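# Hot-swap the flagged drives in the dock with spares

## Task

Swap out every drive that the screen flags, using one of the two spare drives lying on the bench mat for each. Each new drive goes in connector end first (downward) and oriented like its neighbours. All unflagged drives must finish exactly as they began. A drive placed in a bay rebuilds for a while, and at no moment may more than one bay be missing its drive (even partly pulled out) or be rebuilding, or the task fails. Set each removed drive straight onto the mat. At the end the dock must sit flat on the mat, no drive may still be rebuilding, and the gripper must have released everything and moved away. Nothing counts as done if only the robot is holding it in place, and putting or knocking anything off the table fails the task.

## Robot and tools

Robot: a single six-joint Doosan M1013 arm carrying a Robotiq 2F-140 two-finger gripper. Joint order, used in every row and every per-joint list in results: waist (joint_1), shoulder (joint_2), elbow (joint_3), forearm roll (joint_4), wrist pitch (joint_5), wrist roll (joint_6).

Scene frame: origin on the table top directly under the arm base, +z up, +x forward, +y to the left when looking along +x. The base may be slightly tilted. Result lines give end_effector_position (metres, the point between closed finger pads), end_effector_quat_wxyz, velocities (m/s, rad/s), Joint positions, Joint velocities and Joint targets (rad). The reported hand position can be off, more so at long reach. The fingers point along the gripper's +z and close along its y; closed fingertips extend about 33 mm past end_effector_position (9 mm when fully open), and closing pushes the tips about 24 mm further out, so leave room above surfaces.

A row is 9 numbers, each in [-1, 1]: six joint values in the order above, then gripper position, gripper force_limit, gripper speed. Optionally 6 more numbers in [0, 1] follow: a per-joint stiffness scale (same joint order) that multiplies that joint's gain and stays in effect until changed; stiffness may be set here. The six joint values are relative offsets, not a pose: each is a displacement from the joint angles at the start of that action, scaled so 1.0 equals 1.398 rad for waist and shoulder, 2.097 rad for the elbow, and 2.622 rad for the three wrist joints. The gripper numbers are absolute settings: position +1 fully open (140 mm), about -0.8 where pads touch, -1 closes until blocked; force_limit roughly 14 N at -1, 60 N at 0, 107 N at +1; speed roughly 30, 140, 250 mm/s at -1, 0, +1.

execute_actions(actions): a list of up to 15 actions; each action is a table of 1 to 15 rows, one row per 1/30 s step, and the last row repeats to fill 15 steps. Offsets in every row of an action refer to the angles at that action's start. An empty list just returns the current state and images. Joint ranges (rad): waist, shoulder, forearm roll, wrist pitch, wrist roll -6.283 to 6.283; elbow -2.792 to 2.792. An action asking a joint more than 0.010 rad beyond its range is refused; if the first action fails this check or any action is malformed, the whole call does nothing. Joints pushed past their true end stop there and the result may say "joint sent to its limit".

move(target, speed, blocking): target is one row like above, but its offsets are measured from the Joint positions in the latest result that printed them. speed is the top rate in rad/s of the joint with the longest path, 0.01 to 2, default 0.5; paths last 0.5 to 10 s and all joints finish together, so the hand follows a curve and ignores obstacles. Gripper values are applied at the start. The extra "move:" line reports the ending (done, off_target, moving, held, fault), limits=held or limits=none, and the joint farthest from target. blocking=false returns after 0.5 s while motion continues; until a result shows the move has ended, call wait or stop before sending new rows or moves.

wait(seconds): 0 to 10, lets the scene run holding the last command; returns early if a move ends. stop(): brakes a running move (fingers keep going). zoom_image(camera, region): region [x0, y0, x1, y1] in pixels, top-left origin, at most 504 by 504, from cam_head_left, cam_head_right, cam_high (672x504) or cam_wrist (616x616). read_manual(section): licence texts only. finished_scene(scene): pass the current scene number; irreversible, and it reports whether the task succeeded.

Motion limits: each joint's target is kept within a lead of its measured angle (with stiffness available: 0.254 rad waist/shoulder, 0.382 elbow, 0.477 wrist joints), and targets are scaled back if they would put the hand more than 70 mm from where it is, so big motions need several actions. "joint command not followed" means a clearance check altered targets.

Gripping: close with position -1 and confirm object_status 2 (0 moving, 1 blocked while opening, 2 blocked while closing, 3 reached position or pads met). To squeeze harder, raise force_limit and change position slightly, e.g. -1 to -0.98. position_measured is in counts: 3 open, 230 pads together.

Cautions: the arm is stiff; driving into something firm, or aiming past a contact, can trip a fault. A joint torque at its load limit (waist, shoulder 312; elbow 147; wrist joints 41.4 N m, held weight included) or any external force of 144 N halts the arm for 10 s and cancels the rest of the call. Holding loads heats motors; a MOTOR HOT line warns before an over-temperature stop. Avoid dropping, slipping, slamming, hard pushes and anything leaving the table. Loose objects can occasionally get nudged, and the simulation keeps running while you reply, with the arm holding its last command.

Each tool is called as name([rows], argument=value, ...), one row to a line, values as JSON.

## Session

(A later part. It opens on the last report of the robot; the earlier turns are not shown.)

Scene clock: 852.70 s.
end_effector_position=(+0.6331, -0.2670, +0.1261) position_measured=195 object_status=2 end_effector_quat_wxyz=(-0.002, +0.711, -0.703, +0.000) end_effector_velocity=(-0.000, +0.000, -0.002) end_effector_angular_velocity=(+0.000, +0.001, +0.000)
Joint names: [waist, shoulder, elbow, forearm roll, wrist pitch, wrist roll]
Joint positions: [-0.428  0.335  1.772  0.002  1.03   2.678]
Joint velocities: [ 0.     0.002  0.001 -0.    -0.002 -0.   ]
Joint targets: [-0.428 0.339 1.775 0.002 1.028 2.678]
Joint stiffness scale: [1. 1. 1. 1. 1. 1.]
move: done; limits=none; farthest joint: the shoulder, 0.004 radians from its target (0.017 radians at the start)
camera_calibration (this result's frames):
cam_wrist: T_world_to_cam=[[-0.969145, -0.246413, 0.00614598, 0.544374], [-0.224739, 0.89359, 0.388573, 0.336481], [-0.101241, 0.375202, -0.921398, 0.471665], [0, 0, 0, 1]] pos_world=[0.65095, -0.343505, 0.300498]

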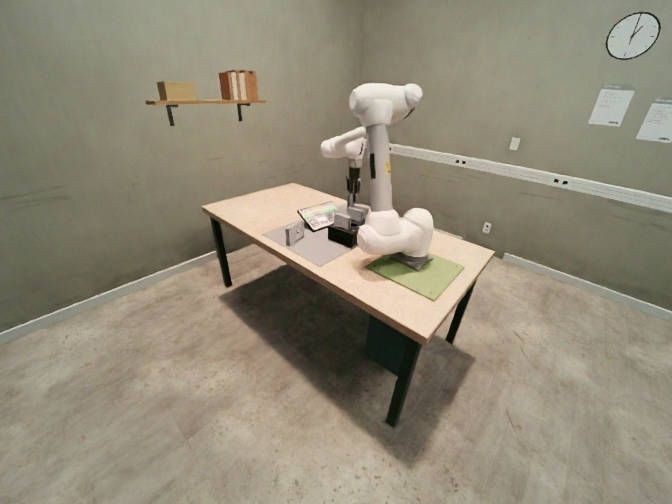

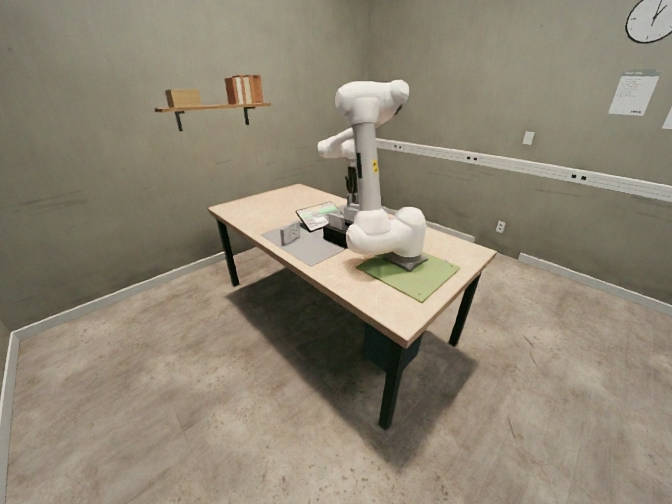

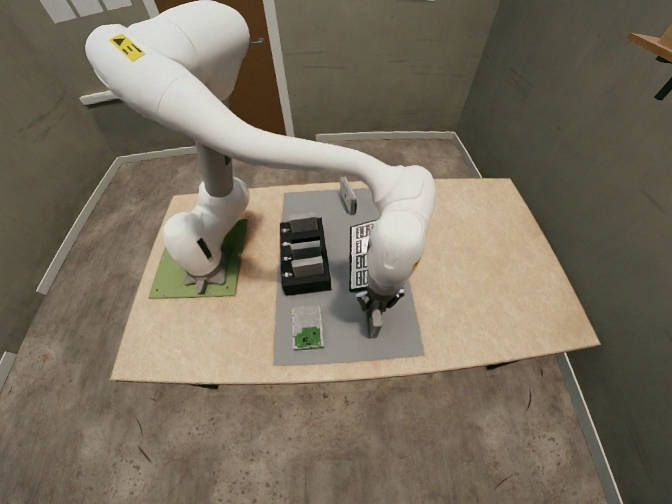

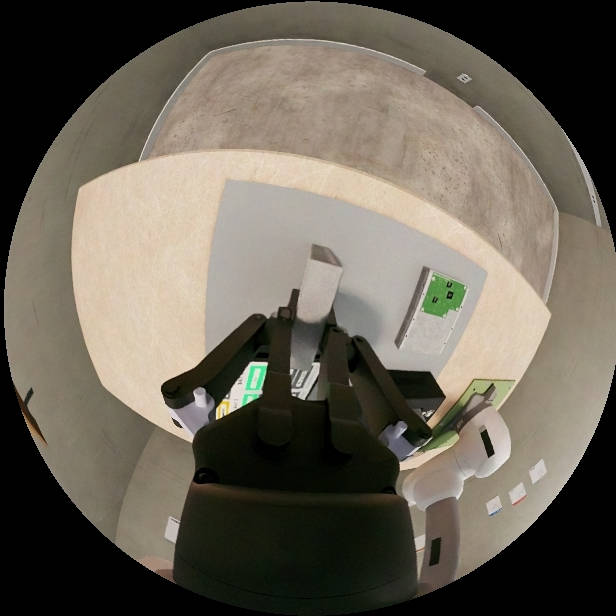

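move(target=[0, 0.0057, 0.0037, 0, -0.0041, 0, -1, 0.6, 0.3], speed=0.04)

Scene clock: 858.33 s.
end_effector_position=(+0.6332, -0.2671, +0.1231) position_measured=195 object_status=2 end_effector_quat_wxyz=(-0.002, +0.711, -0.703, +0.000) end_effector_velocity=(+0.000, -0.000, -0.000) end_effector_angular_velocity=(+0.000, +0.000, -0.000)
Joint names: [waist, shoulder, elbow, forearm roll, wrist pitch, wrist roll]
Joint positions: [-0.428  0.337  1.775  0.002  1.024  2.678]
Joint velocities: [-0.  0. -0.  0.  0.  0.]
Joint targets: [-0.428 0.343 1.780 0.002 1.019 2.678]
Joint stiffness scale: [1. 1. 1. 1. 1. 1.]
move: done; limits=none; farthest joint: the shoulder, 0.006 radians from its target (0.008 radians at the start)
camera_calibration (this result's frames):
cam_wrist: T_world_to_cam=[[-0.969154, -0.246397, 0.00541625, 0.544616], [-0.22506, 0.893759, 0.387999, 0.338054], [-0.100443, 0.374812, -0.921644, 0.468372], [0, 0, 0, 1]] pos_world=[0.650944, -0.343498, 0.297558]

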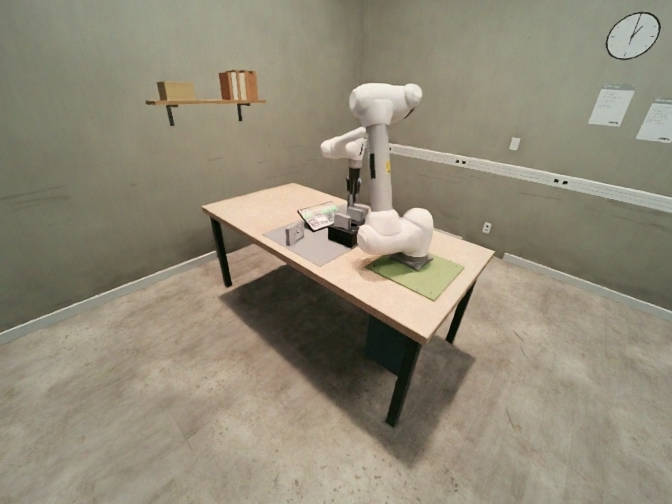

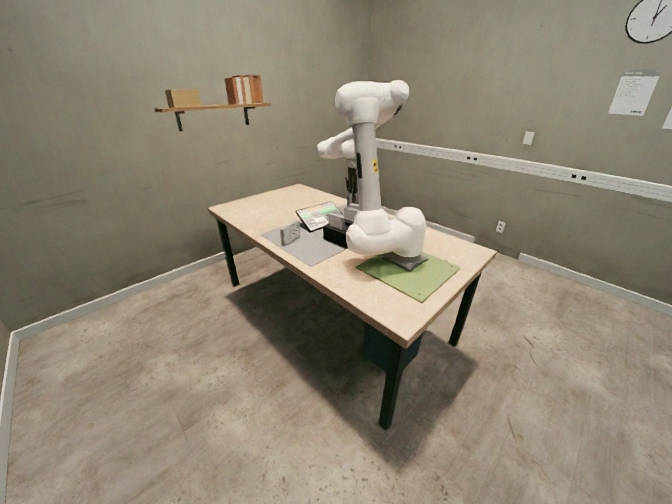

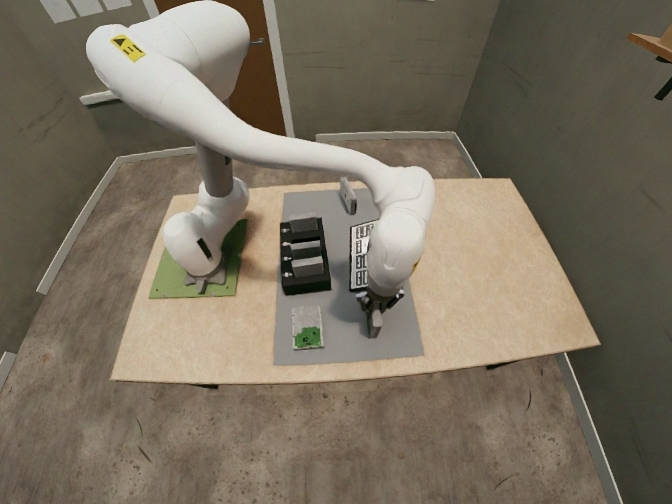

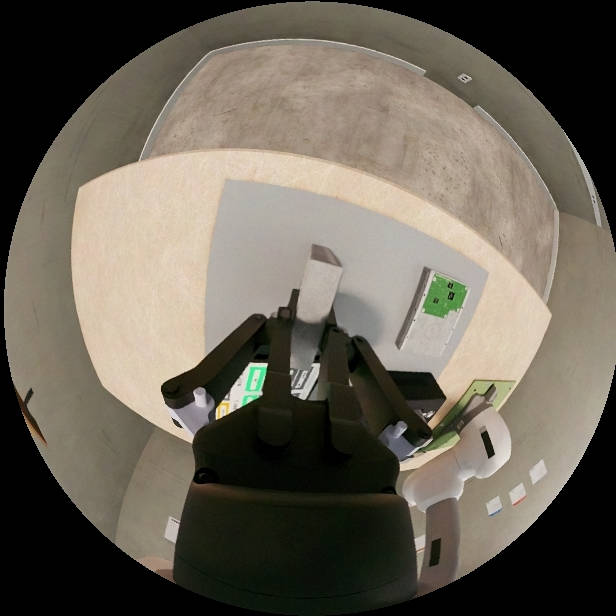

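Contact. Release and lift.

move(target=[0, 0, 0, 0, 0, 0, 0.2, 0.6, 0.3])

move(target=[0, -0.0817, -0.1069, 0, 0.1312, 0, 0.2, 0.6, 0.3], speed=0.5)

zoom_image(camera="cam_high", region=[270, 160, 400, 240])

Scene clock: 867.83 s.
end_effector_position=(+0.6332, -0.2671, +0.1231) position_measured=104 object_status=3 end_effector_quat_wxyz=(-0.002, +0.711, -0.703, +0.000) end_effector_velocity=(-0.000, -0.000, -0.001) end_effector_angular_velocity=(+0.000, +0.001, +0.000)
Joint names: [waist, shoulder, elbow, forearm roll, wrist pitch, wrist roll]
Joint positions: [-0.428  0.337  1.775  0.002  1.024  2.678]
Joint velocities: [ 0.     0.001 -0.    -0.    -0.    -0.   ]
Joint targets: [-0.428 0.337 1.775 0.002 1.024 2.678]
Joint stiffness scale: [1. 1. 1. 1. 1. 1.]
move: done; limits=none; farthest joint: the waist, 0.000 radians from its target (0.000 radians at the start)
camera_calibration (this result's frames):
cam_wrist: T_world_to_cam=[[-0.969154, -0.246397, 0.00540445, 0.544621], [-0.225066, 0.893761, 0.38799, 0.338062], [-0.10043, 0.374806, -0.921648, 0.468363], [0, 0, 0, 1]] pos_world=[0.650946, -0.343499, 0.297558]

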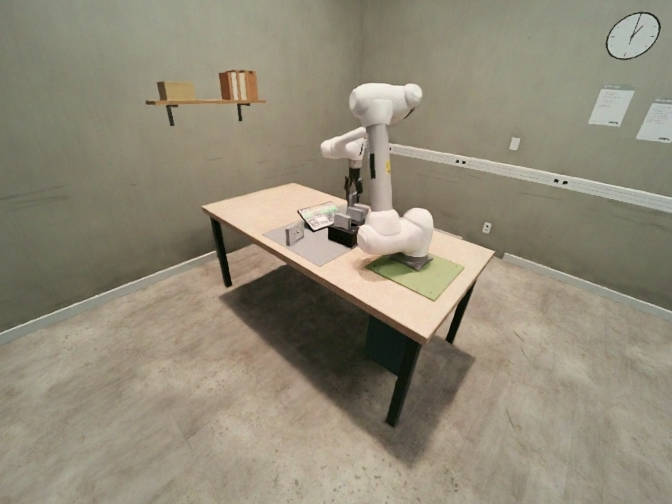

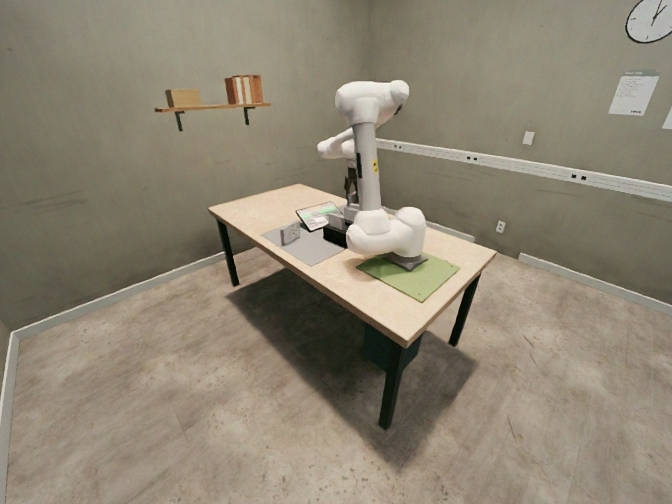

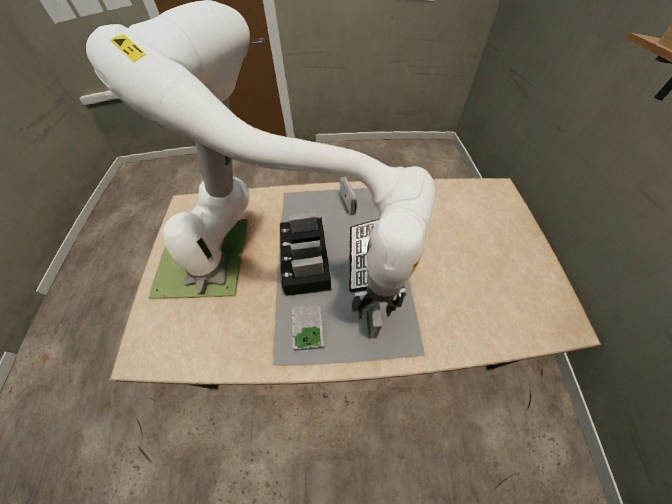

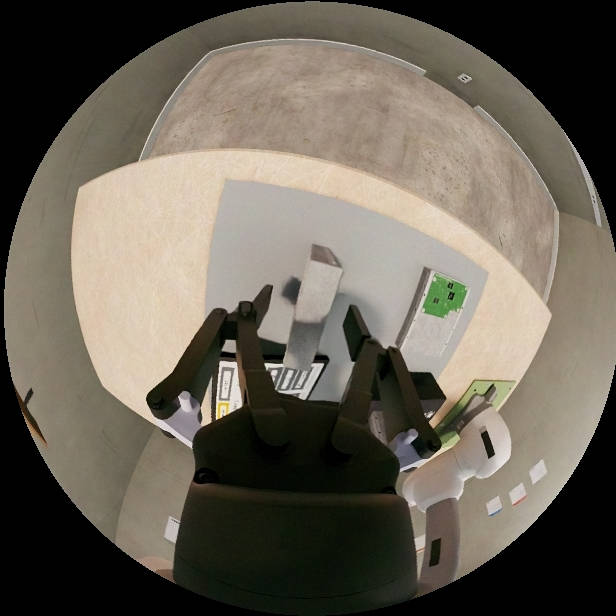

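Scene clock: 869.13 s.
end_effector_position=(+0.6325, -0.2670, +0.3139) position_measured=104 object_status=3 end_effector_quat_wxyz=(-0.001, +0.712, -0.703, -0.004) end_effector_velocity=(-0.000, +0.000, +0.001) end_effector_angular_velocity=(+0.000, +0.000, -0.000)
Joint names: [waist, shoulder, elbow, forearm roll, wrist pitch, wrist roll]
Joint positions: [-0.428  0.227  1.554  0.002  1.365  2.678]
Joint velocities: [ 0.    -0.001 -0.     0.     0.001  0.   ]
Joint targets: [-0.428 0.223 1.551 0.002 1.368 2.678]
Joint stiffness scale: [1. 1. 1. 1. 1. 1.]
move: done; limits=none; farthest joint: the shoulder, 0.004 radians from its target (0.114 radians at the start)
camera_calibration (this result's frames):
cam_wrist: T_world_to_cam=[[-0.968884, -0.247195, 0.0125793, 0.540267], [-0.222425, 0.891841, 0.393888, 0.259717], [-0.108586, 0.378834, -0.919072, 0.649562], [0, 0, 0, 1]] pos_world=[0.651757, -0.344151, 0.487899]

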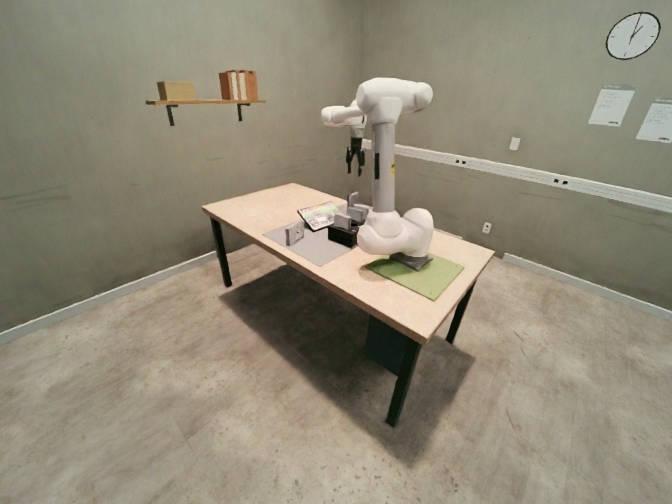

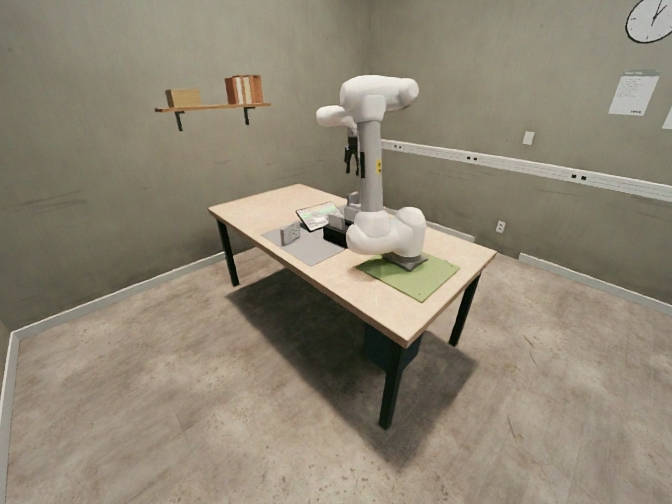

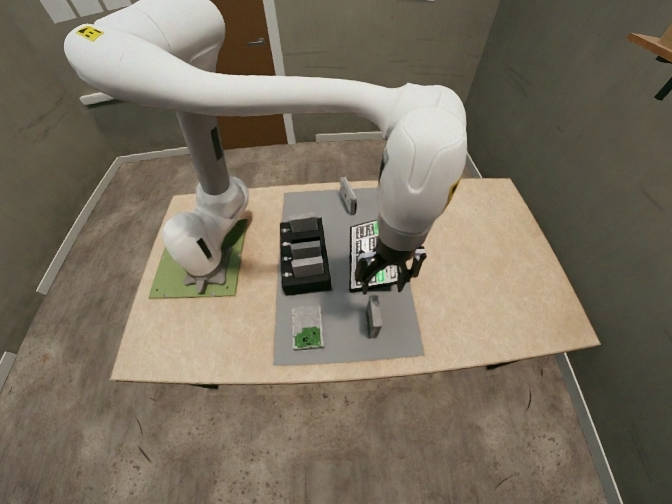

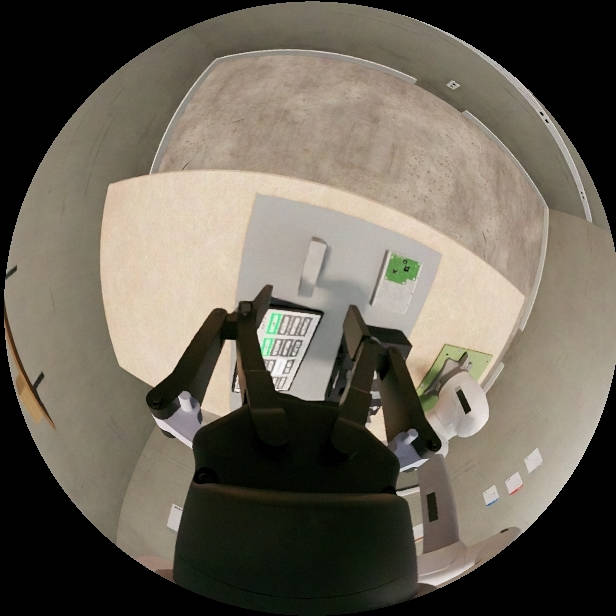

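Region (270, 160, 400, 240) of cam_high's 672x504 image, scaled by 3.877, with more detail than that image has; it fills the top 310 rows of this view, and the rest is white.

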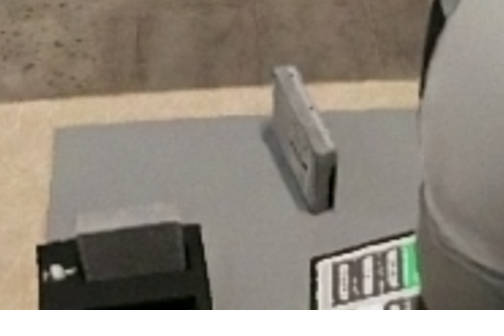

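move(target=[0.9288, 0.2604, 0.0263, -0.3078, 0.1159, 0.4943, 0.2, 0.8, 0.3], speed=0.9)

Scene clock: 912.27 s.
end_effector_position=(+0.5756, +0.3411, +0.1823) position_measured=104 object_status=3 end_effector_quat_wxyz=(+0.305, +0.688, -0.531, +0.391) end_effector_velocity=(+0.000, -0.000, +0.001) end_effector_angular_velocity=(+0.000, -0.003, -0.000)
Joint names: [waist, shoulder, elbow, forearm roll, wrist pitch, wrist roll]
Joint positions: [ 0.866  0.587  1.606 -0.801  1.667  3.965]
Joint velocities: [ 0.    -0.001  0.    -0.002  0.     0.002]
Joint targets: [0.870 0.591 1.609 -0.804 1.669 3.974]
Joint stiffness scale: [1. 1. 1. 1. 1. 1.]
move: done; limits=none; farthest joint: the wrist roll, 0.008 radians from its target (1.296 radians at the start)
camera_calibration (this result's frames):
cam_wrist: T_world_to_cam=[[-0.912131, -0.351418, 0.211001, 0.603786], [-0.406608, 0.710633, -0.57417, 0.100917], [0.0518298, -0.609513, -0.79108, 0.513542], [0, 0, 0, 1]] pos_world=[0.565149, 0.453478, 0.336797]

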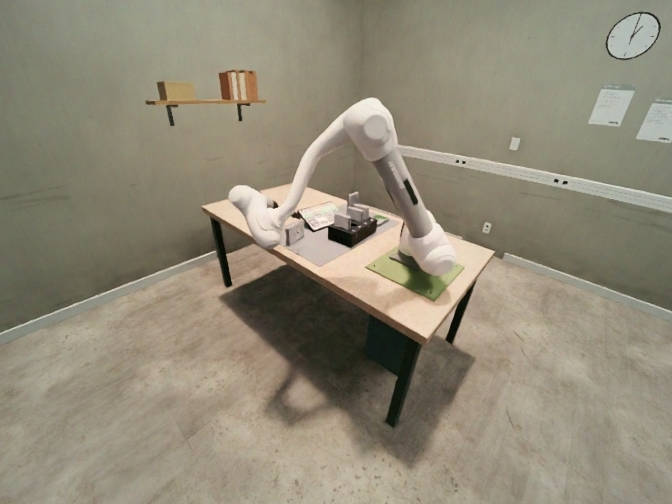

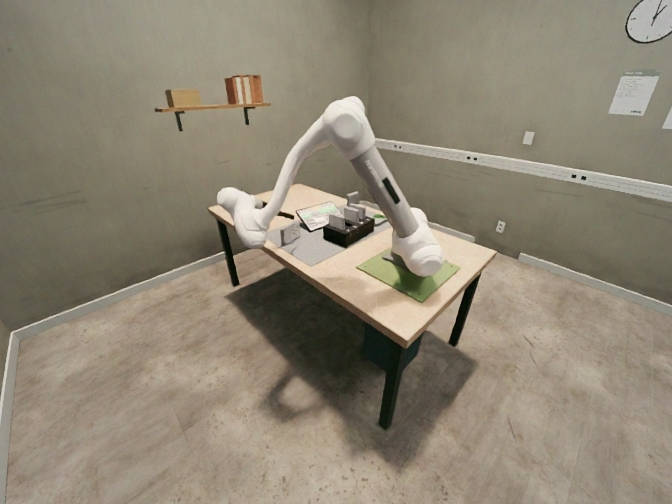

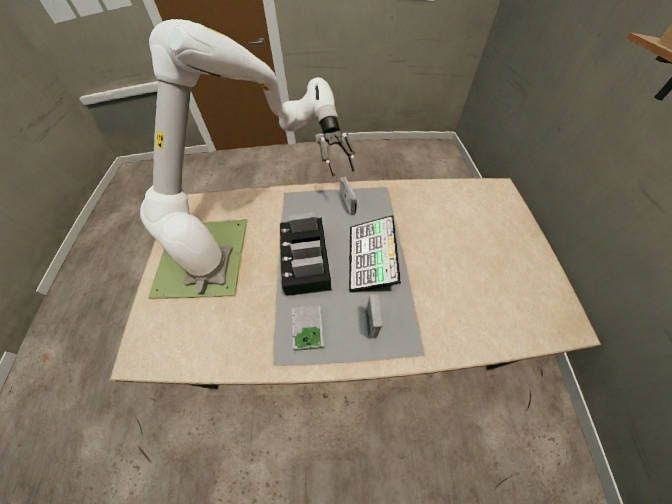

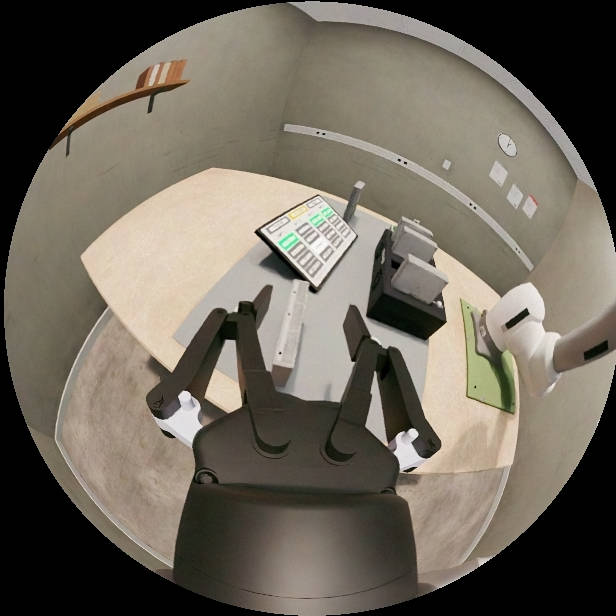

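zoom_image(camera="cam_wrist", region=[230, 260, 370, 400])

Region (230, 260, 370, 400) of cam_wrist's 616x616 image, scaled by 3.600, with more detail than that image has.

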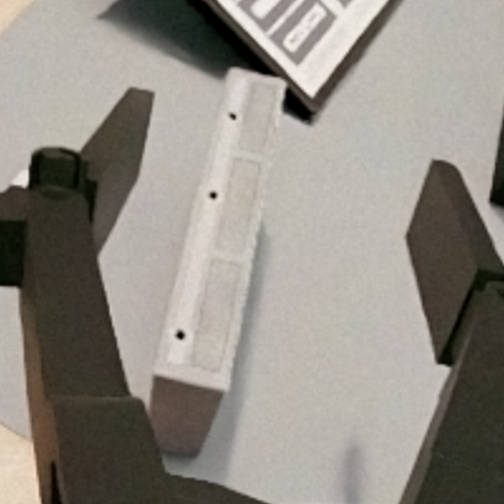

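move(target=[-0.0072, 0.1014, 0.0186, -0.0038, -0.0464, 0.0503, 0.2, 0.8, 0.3], speed=0.25)

Scene clock: 942.00 s.
end_effector_position=(+0.5833, +0.3404, +0.0589) position_measured=104 object_status=3 end_effector_quat_wxyz=(+0.306, +0.686, -0.529, +0.394) end_effector_velocity=(+0.001, +0.001, -0.000) end_effector_angular_velocity=(+0.003, -0.003, -0.000)
Joint names: [waist, shoulder, elbow, forearm roll, wrist pitch, wrist roll]
Joint positions: [ 0.86   0.725  1.643 -0.809  1.548  4.088]
Joint velocities: [ 0.    -0.001 -0.    -0.    -0.002  0.003]
Joint targets: [0.856 0.729 1.645 -0.811 1.545 4.097]
Joint stiffness scale: [1. 1. 1. 1. 1. 1.]
move: done; limits=none; farthest joint: the wrist roll, 0.008 radians from its target (0.131 radians at the start)
camera_calibration (this result's frames):
cam_wrist: T_world_to_cam=[[-0.912443, -0.351298, 0.209849, 0.636815], [-0.405318, 0.705399, -0.581489, 0.0351376], [0.0562488, -0.615631, -0.786024, 0.414245], [0, 0, 0, 1]] pos_world=[0.571999, 0.453948, 0.212404]

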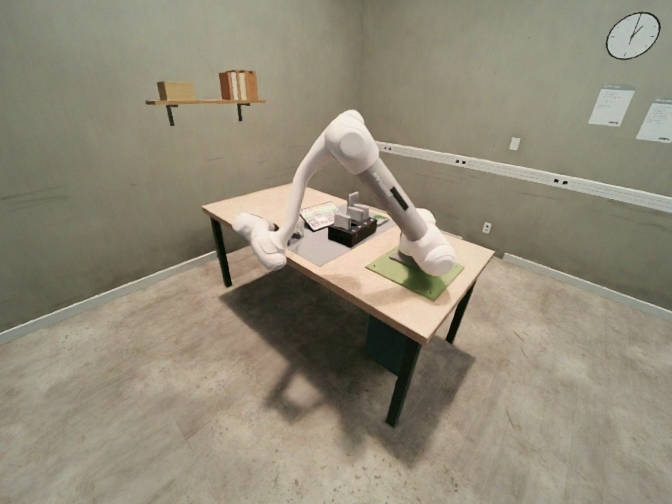

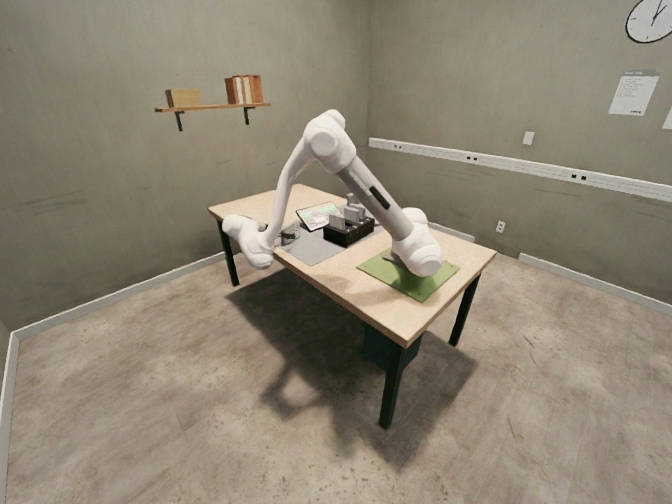

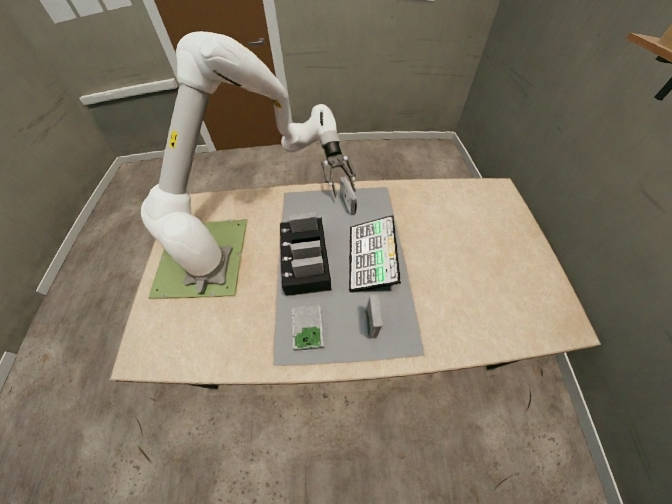

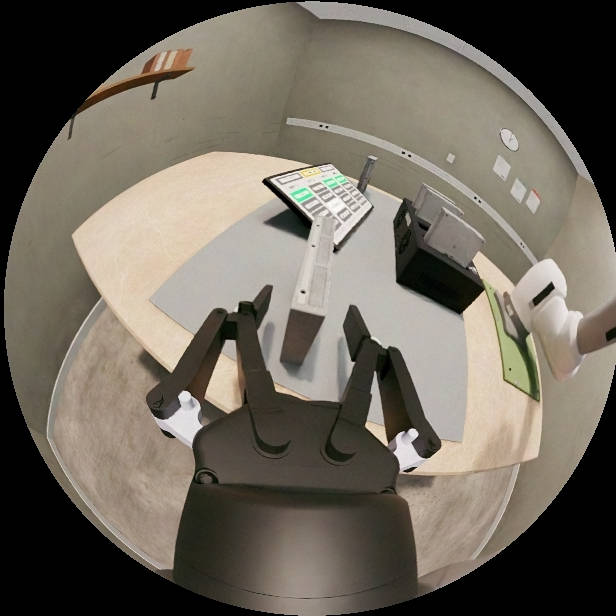

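Looks near-centered. Close.

move(target=[-0.003, 0.003, 0.001, -0.001, -0.001, 0.003, -1, 0.8, 0.0])

Scene clock: 946.07 s.
end_effector_position=(+0.5836, +0.3404, +0.0589) position_measured=196 object_status=2 end_effector_quat_wxyz=(+0.305, +0.686, -0.529, +0.395) end_effector_velocity=(-0.000, -0.000, +0.000) end_effector_angular_velocity=(-0.001, -0.000, -0.000)
Joint names: [waist, shoulder, elbow, forearm roll, wrist pitch, wrist roll]
Joint positions: [ 0.86   0.725  1.643 -0.81   1.547  4.089]
Joint velocities: [ 0.    -0.     0.    -0.     0.001  0.   ]
Joint targets: [0.856 0.729 1.645 -0.811 1.545 4.096]
Joint stiffness scale: [1. 1. 1. 1. 1. 1.]
move: done; limits=none; farthest joint: the wrist roll, 0.007 radians from its target (0.007 radians at the start)
camera_calibration (this result's frames):
cam_wrist: T_world_to_cam=[[-0.912334, -0.351972, 0.209193, 0.637351], [-0.405422, 0.705109, -0.581768, 0.0354535], [0.0572621, -0.615579, -0.785992, 0.413652], [0, 0, 0, 1]] pos_world=[0.572164, 0.453966, 0.212424]

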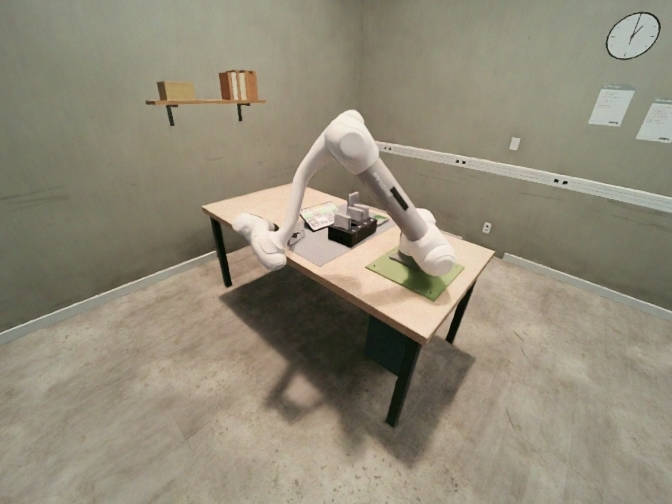

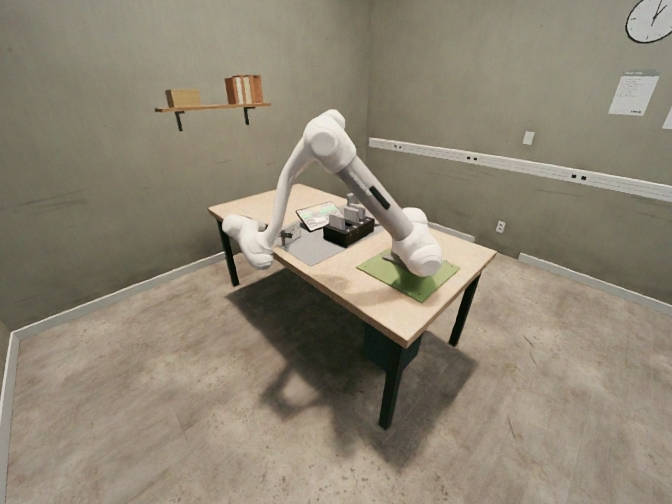

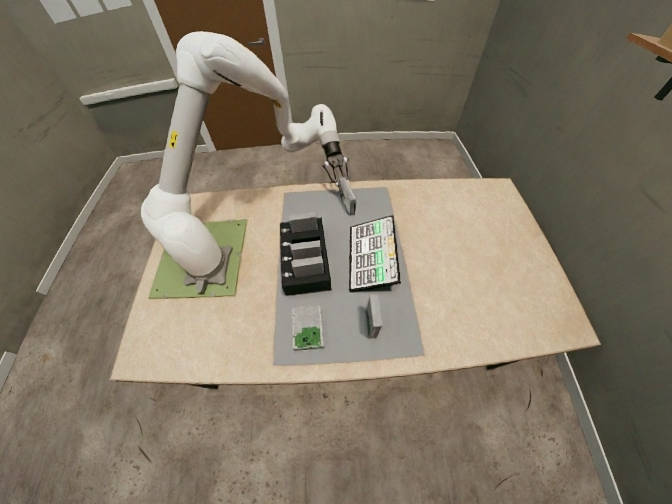

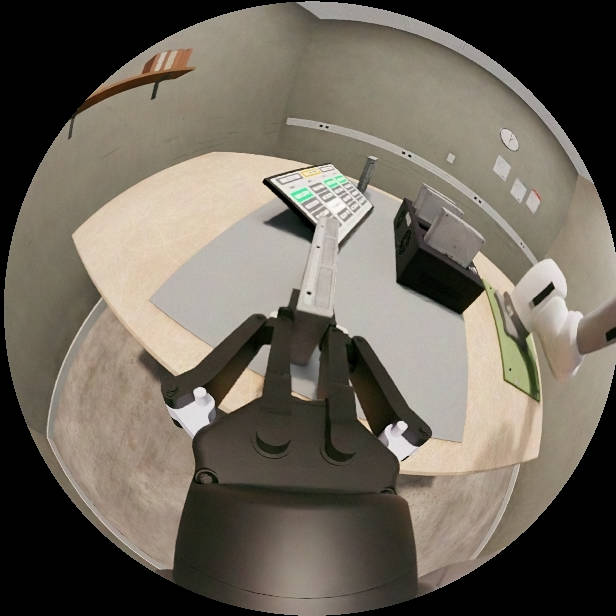

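move(target=[0, -0.193, -0.033, 0, 0.0915, -0.0915, -1, 0.8, 0.0], speed=0.4)

Scene clock: 971.90 s.
end_effector_position=(+0.5585, +0.3193, +0.2973) position_measured=196 object_status=2 end_effector_quat_wxyz=(+0.308, +0.683, -0.538, +0.387) end_effector_velocity=(-0.001, -0.001, -0.000) end_effector_angular_velocity=(-0.003, +0.003, -0.000)
Joint names: [waist, shoulder, elbow, forearm roll, wrist pitch, wrist roll]
Joint positions: [ 0.86   0.459  1.576 -0.809  1.785  3.858]
Joint velocities: [-0.     0.001  0.001  0.     0.002 -0.002]
Joint targets: [0.860 0.455 1.573 -0.810 1.787 3.849]
Joint stiffness scale: [1. 1. 1. 1. 1. 1.]
move: done; limits=none; farthest joint: the wrist roll, 0.008 radians from its target (0.240 radians at the start)
camera_calibration (this result's frames):
cam_wrist: T_world_to_cam=[[-0.918783, -0.333212, 0.211679, 0.554016], [-0.392874, 0.719412, -0.572798, 0.16456], [0.0385787, -0.60944, -0.791893, 0.599704], [0, 0, 0, 1]] pos_world=[0.550536, 0.431702, 0.451887]

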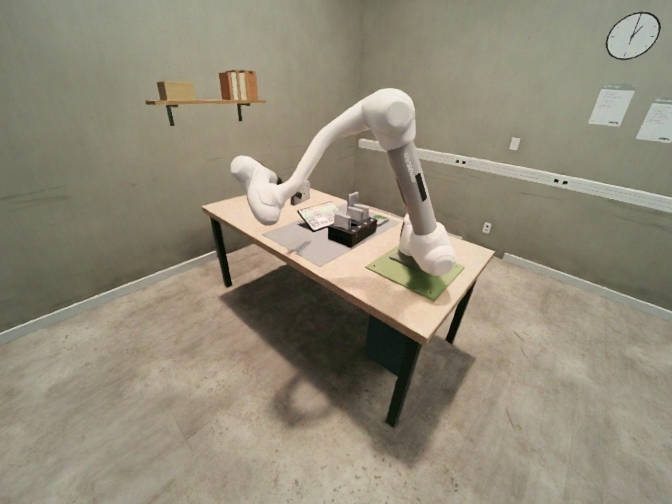

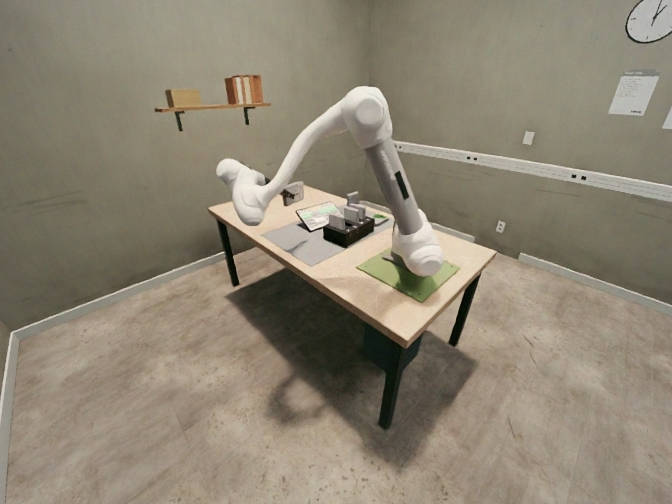

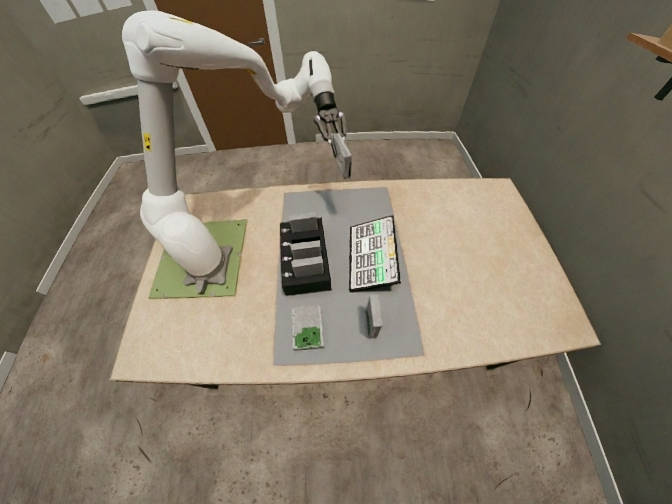

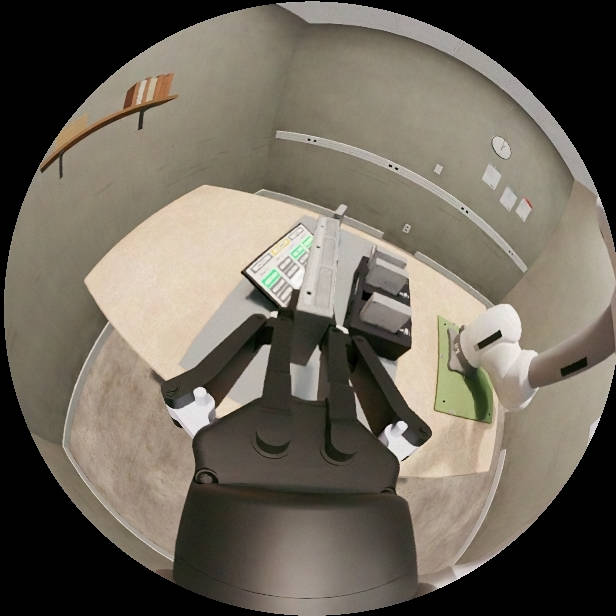

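move(target=[-0.6623, -0.718, 0.2427, 0.3505, -0.2651, 0.241, -1, 0.8, 0.0], speed=0.7)

Scene clock: 991.13 s.
end_effector_position=(+0.4062, +0.0309, +0.4194) position_measured=196 object_status=2 end_effector_quat_wxyz=(+0.255, -0.059, +0.965, +0.013) end_effector_velocity=(-0.000, -0.000, -0.001) end_effector_angular_velocity=(+0.003, -0.000, -0.003)
Joint names: [waist, shoulder, elbow, forearm roll, wrist pitch, wrist roll]
Joint positions: [-0.062 -0.541  2.082  0.106  1.092  4.481]
Joint velocities: [-0.002 -0.001  0.002  0.002 -0.001  0.002]
Joint targets: [-0.066 -0.545 2.085 0.109 1.090 4.489]
Joint stiffness scale: [1. 1. 1. 1. 1. 1.]
move: done; limits=none; farthest joint: the wrist roll, 0.009 radians from its target (0.632 radians at the start)
camera_calibration (this result's frames):
cam_wrist: T_world_to_cam=[[-0.325034, 0.938978, -0.112578, 0.147668], [0.558074, 0.286548, 0.778745, -0.557616], [0.763483, 0.190291, -0.617157, 0.134059], [0, 0, 0, 1]] pos_world=[0.256837, -0.00438329, 0.5336]

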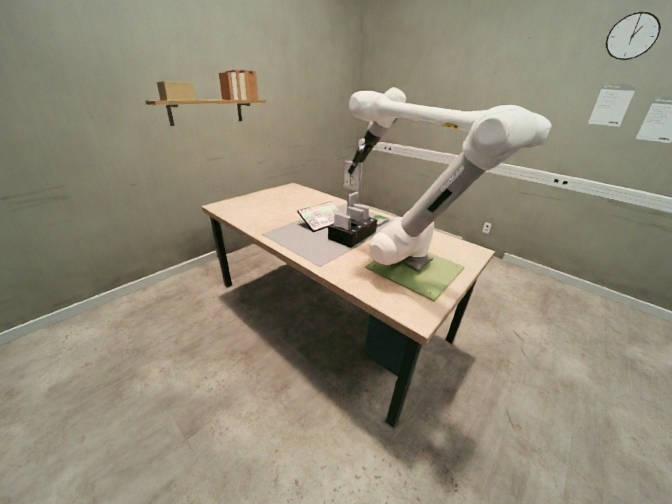

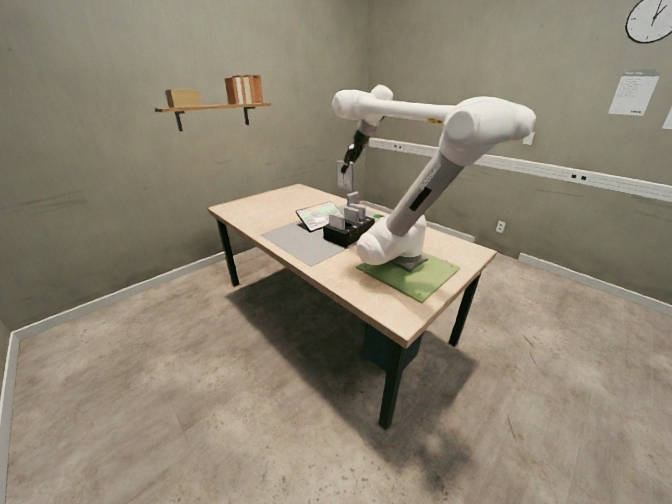

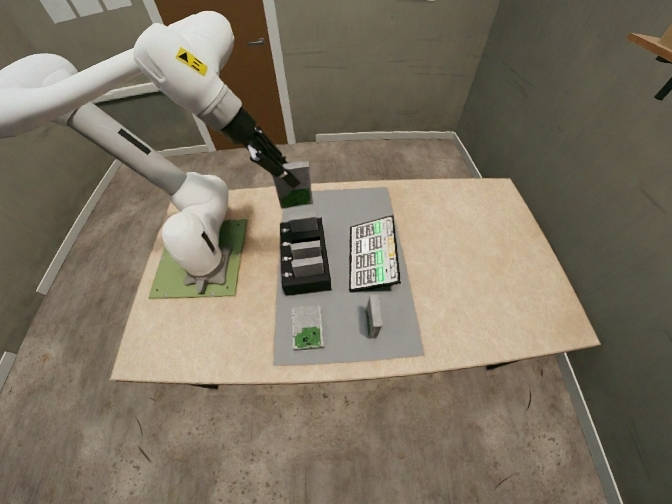

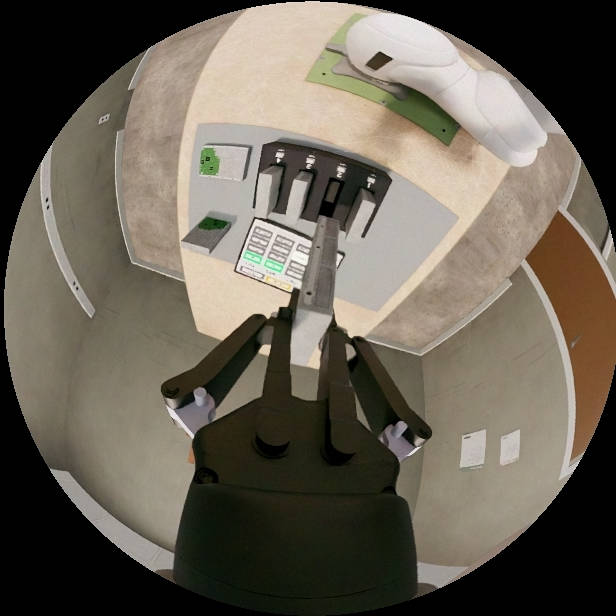

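move(target=[-0.003, 0.0088, 0.0859, 0.009, -0.0724, -0.011, -1, 0.8, 0.0], speed=0.4)

Scene clock: 999.53 s.
end_effector_position=(+0.4051, +0.0329, +0.3194) position_measured=196 object_status=2 end_effector_quat_wxyz=(+0.257, -0.055, +0.965, +0.017) end_effector_velocity=(+0.000, +0.000, +0.000) end_effector_angular_velocity=(-0.000, -0.003, -0.000)
Joint names: [waist, shoulder, elbow, forearm roll, wrist pitch, wrist roll]
Joint positions: [-0.062 -0.533  2.259  0.127  0.905  4.46 ]
Joint velocities: [ 0.    -0.001  0.001  0.    -0.003 -0.   ]
Joint targets: [-0.066 -0.529 2.262 0.130 0.902 4.452]
Joint stiffness scale: [1. 1. 1. 1. 1. 1.]
move: done; limits=none; farthest joint: the wrist roll, 0.008 radians from its target (0.029 radians at the start)
camera_calibration (this result's frames):
cam_wrist: T_world_to_cam=[[-0.319259, 0.941832, -0.105009, 0.129264], [0.557387, 0.276236, 0.782952, -0.480336], [0.766416, 0.191434, -0.613156, 0.0702686], [0, 0, 0, 1]] pos_world=[0.255147, -0.0025108, 0.43274]

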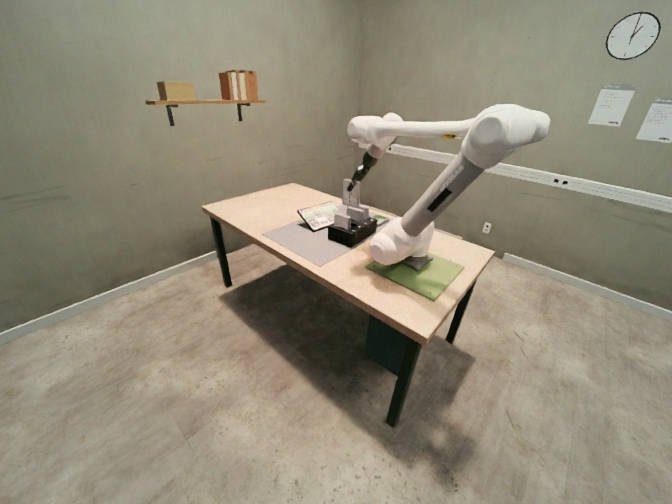

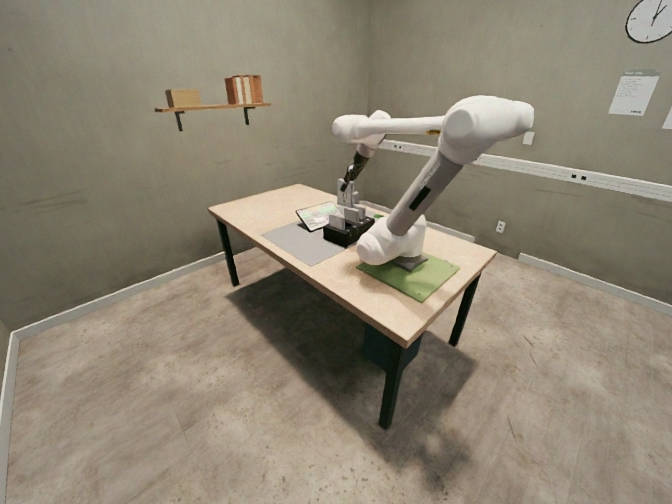

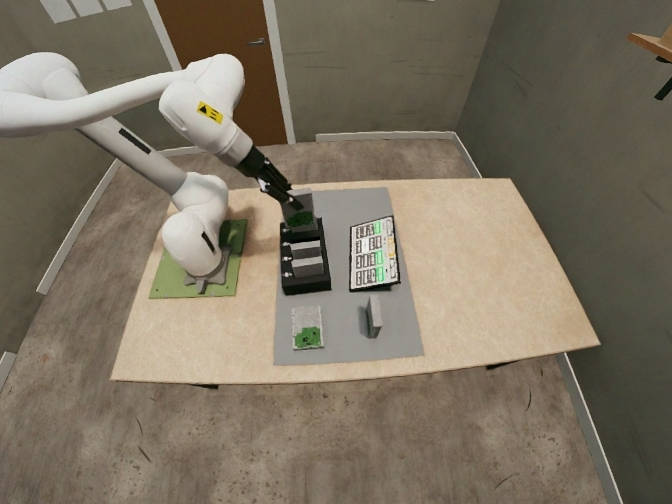

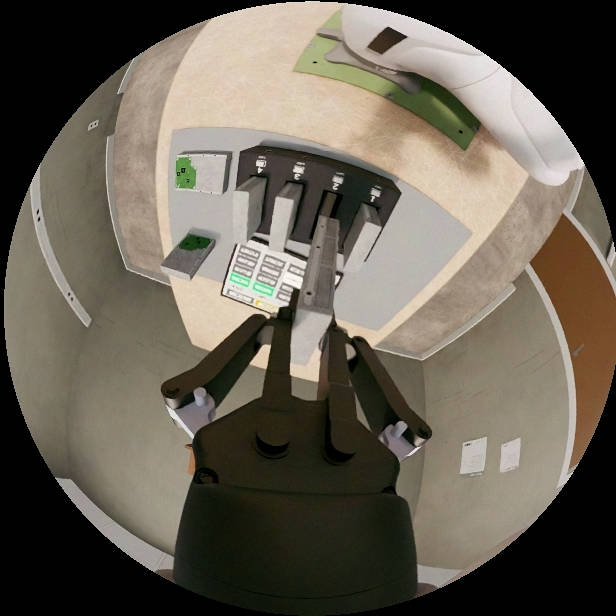

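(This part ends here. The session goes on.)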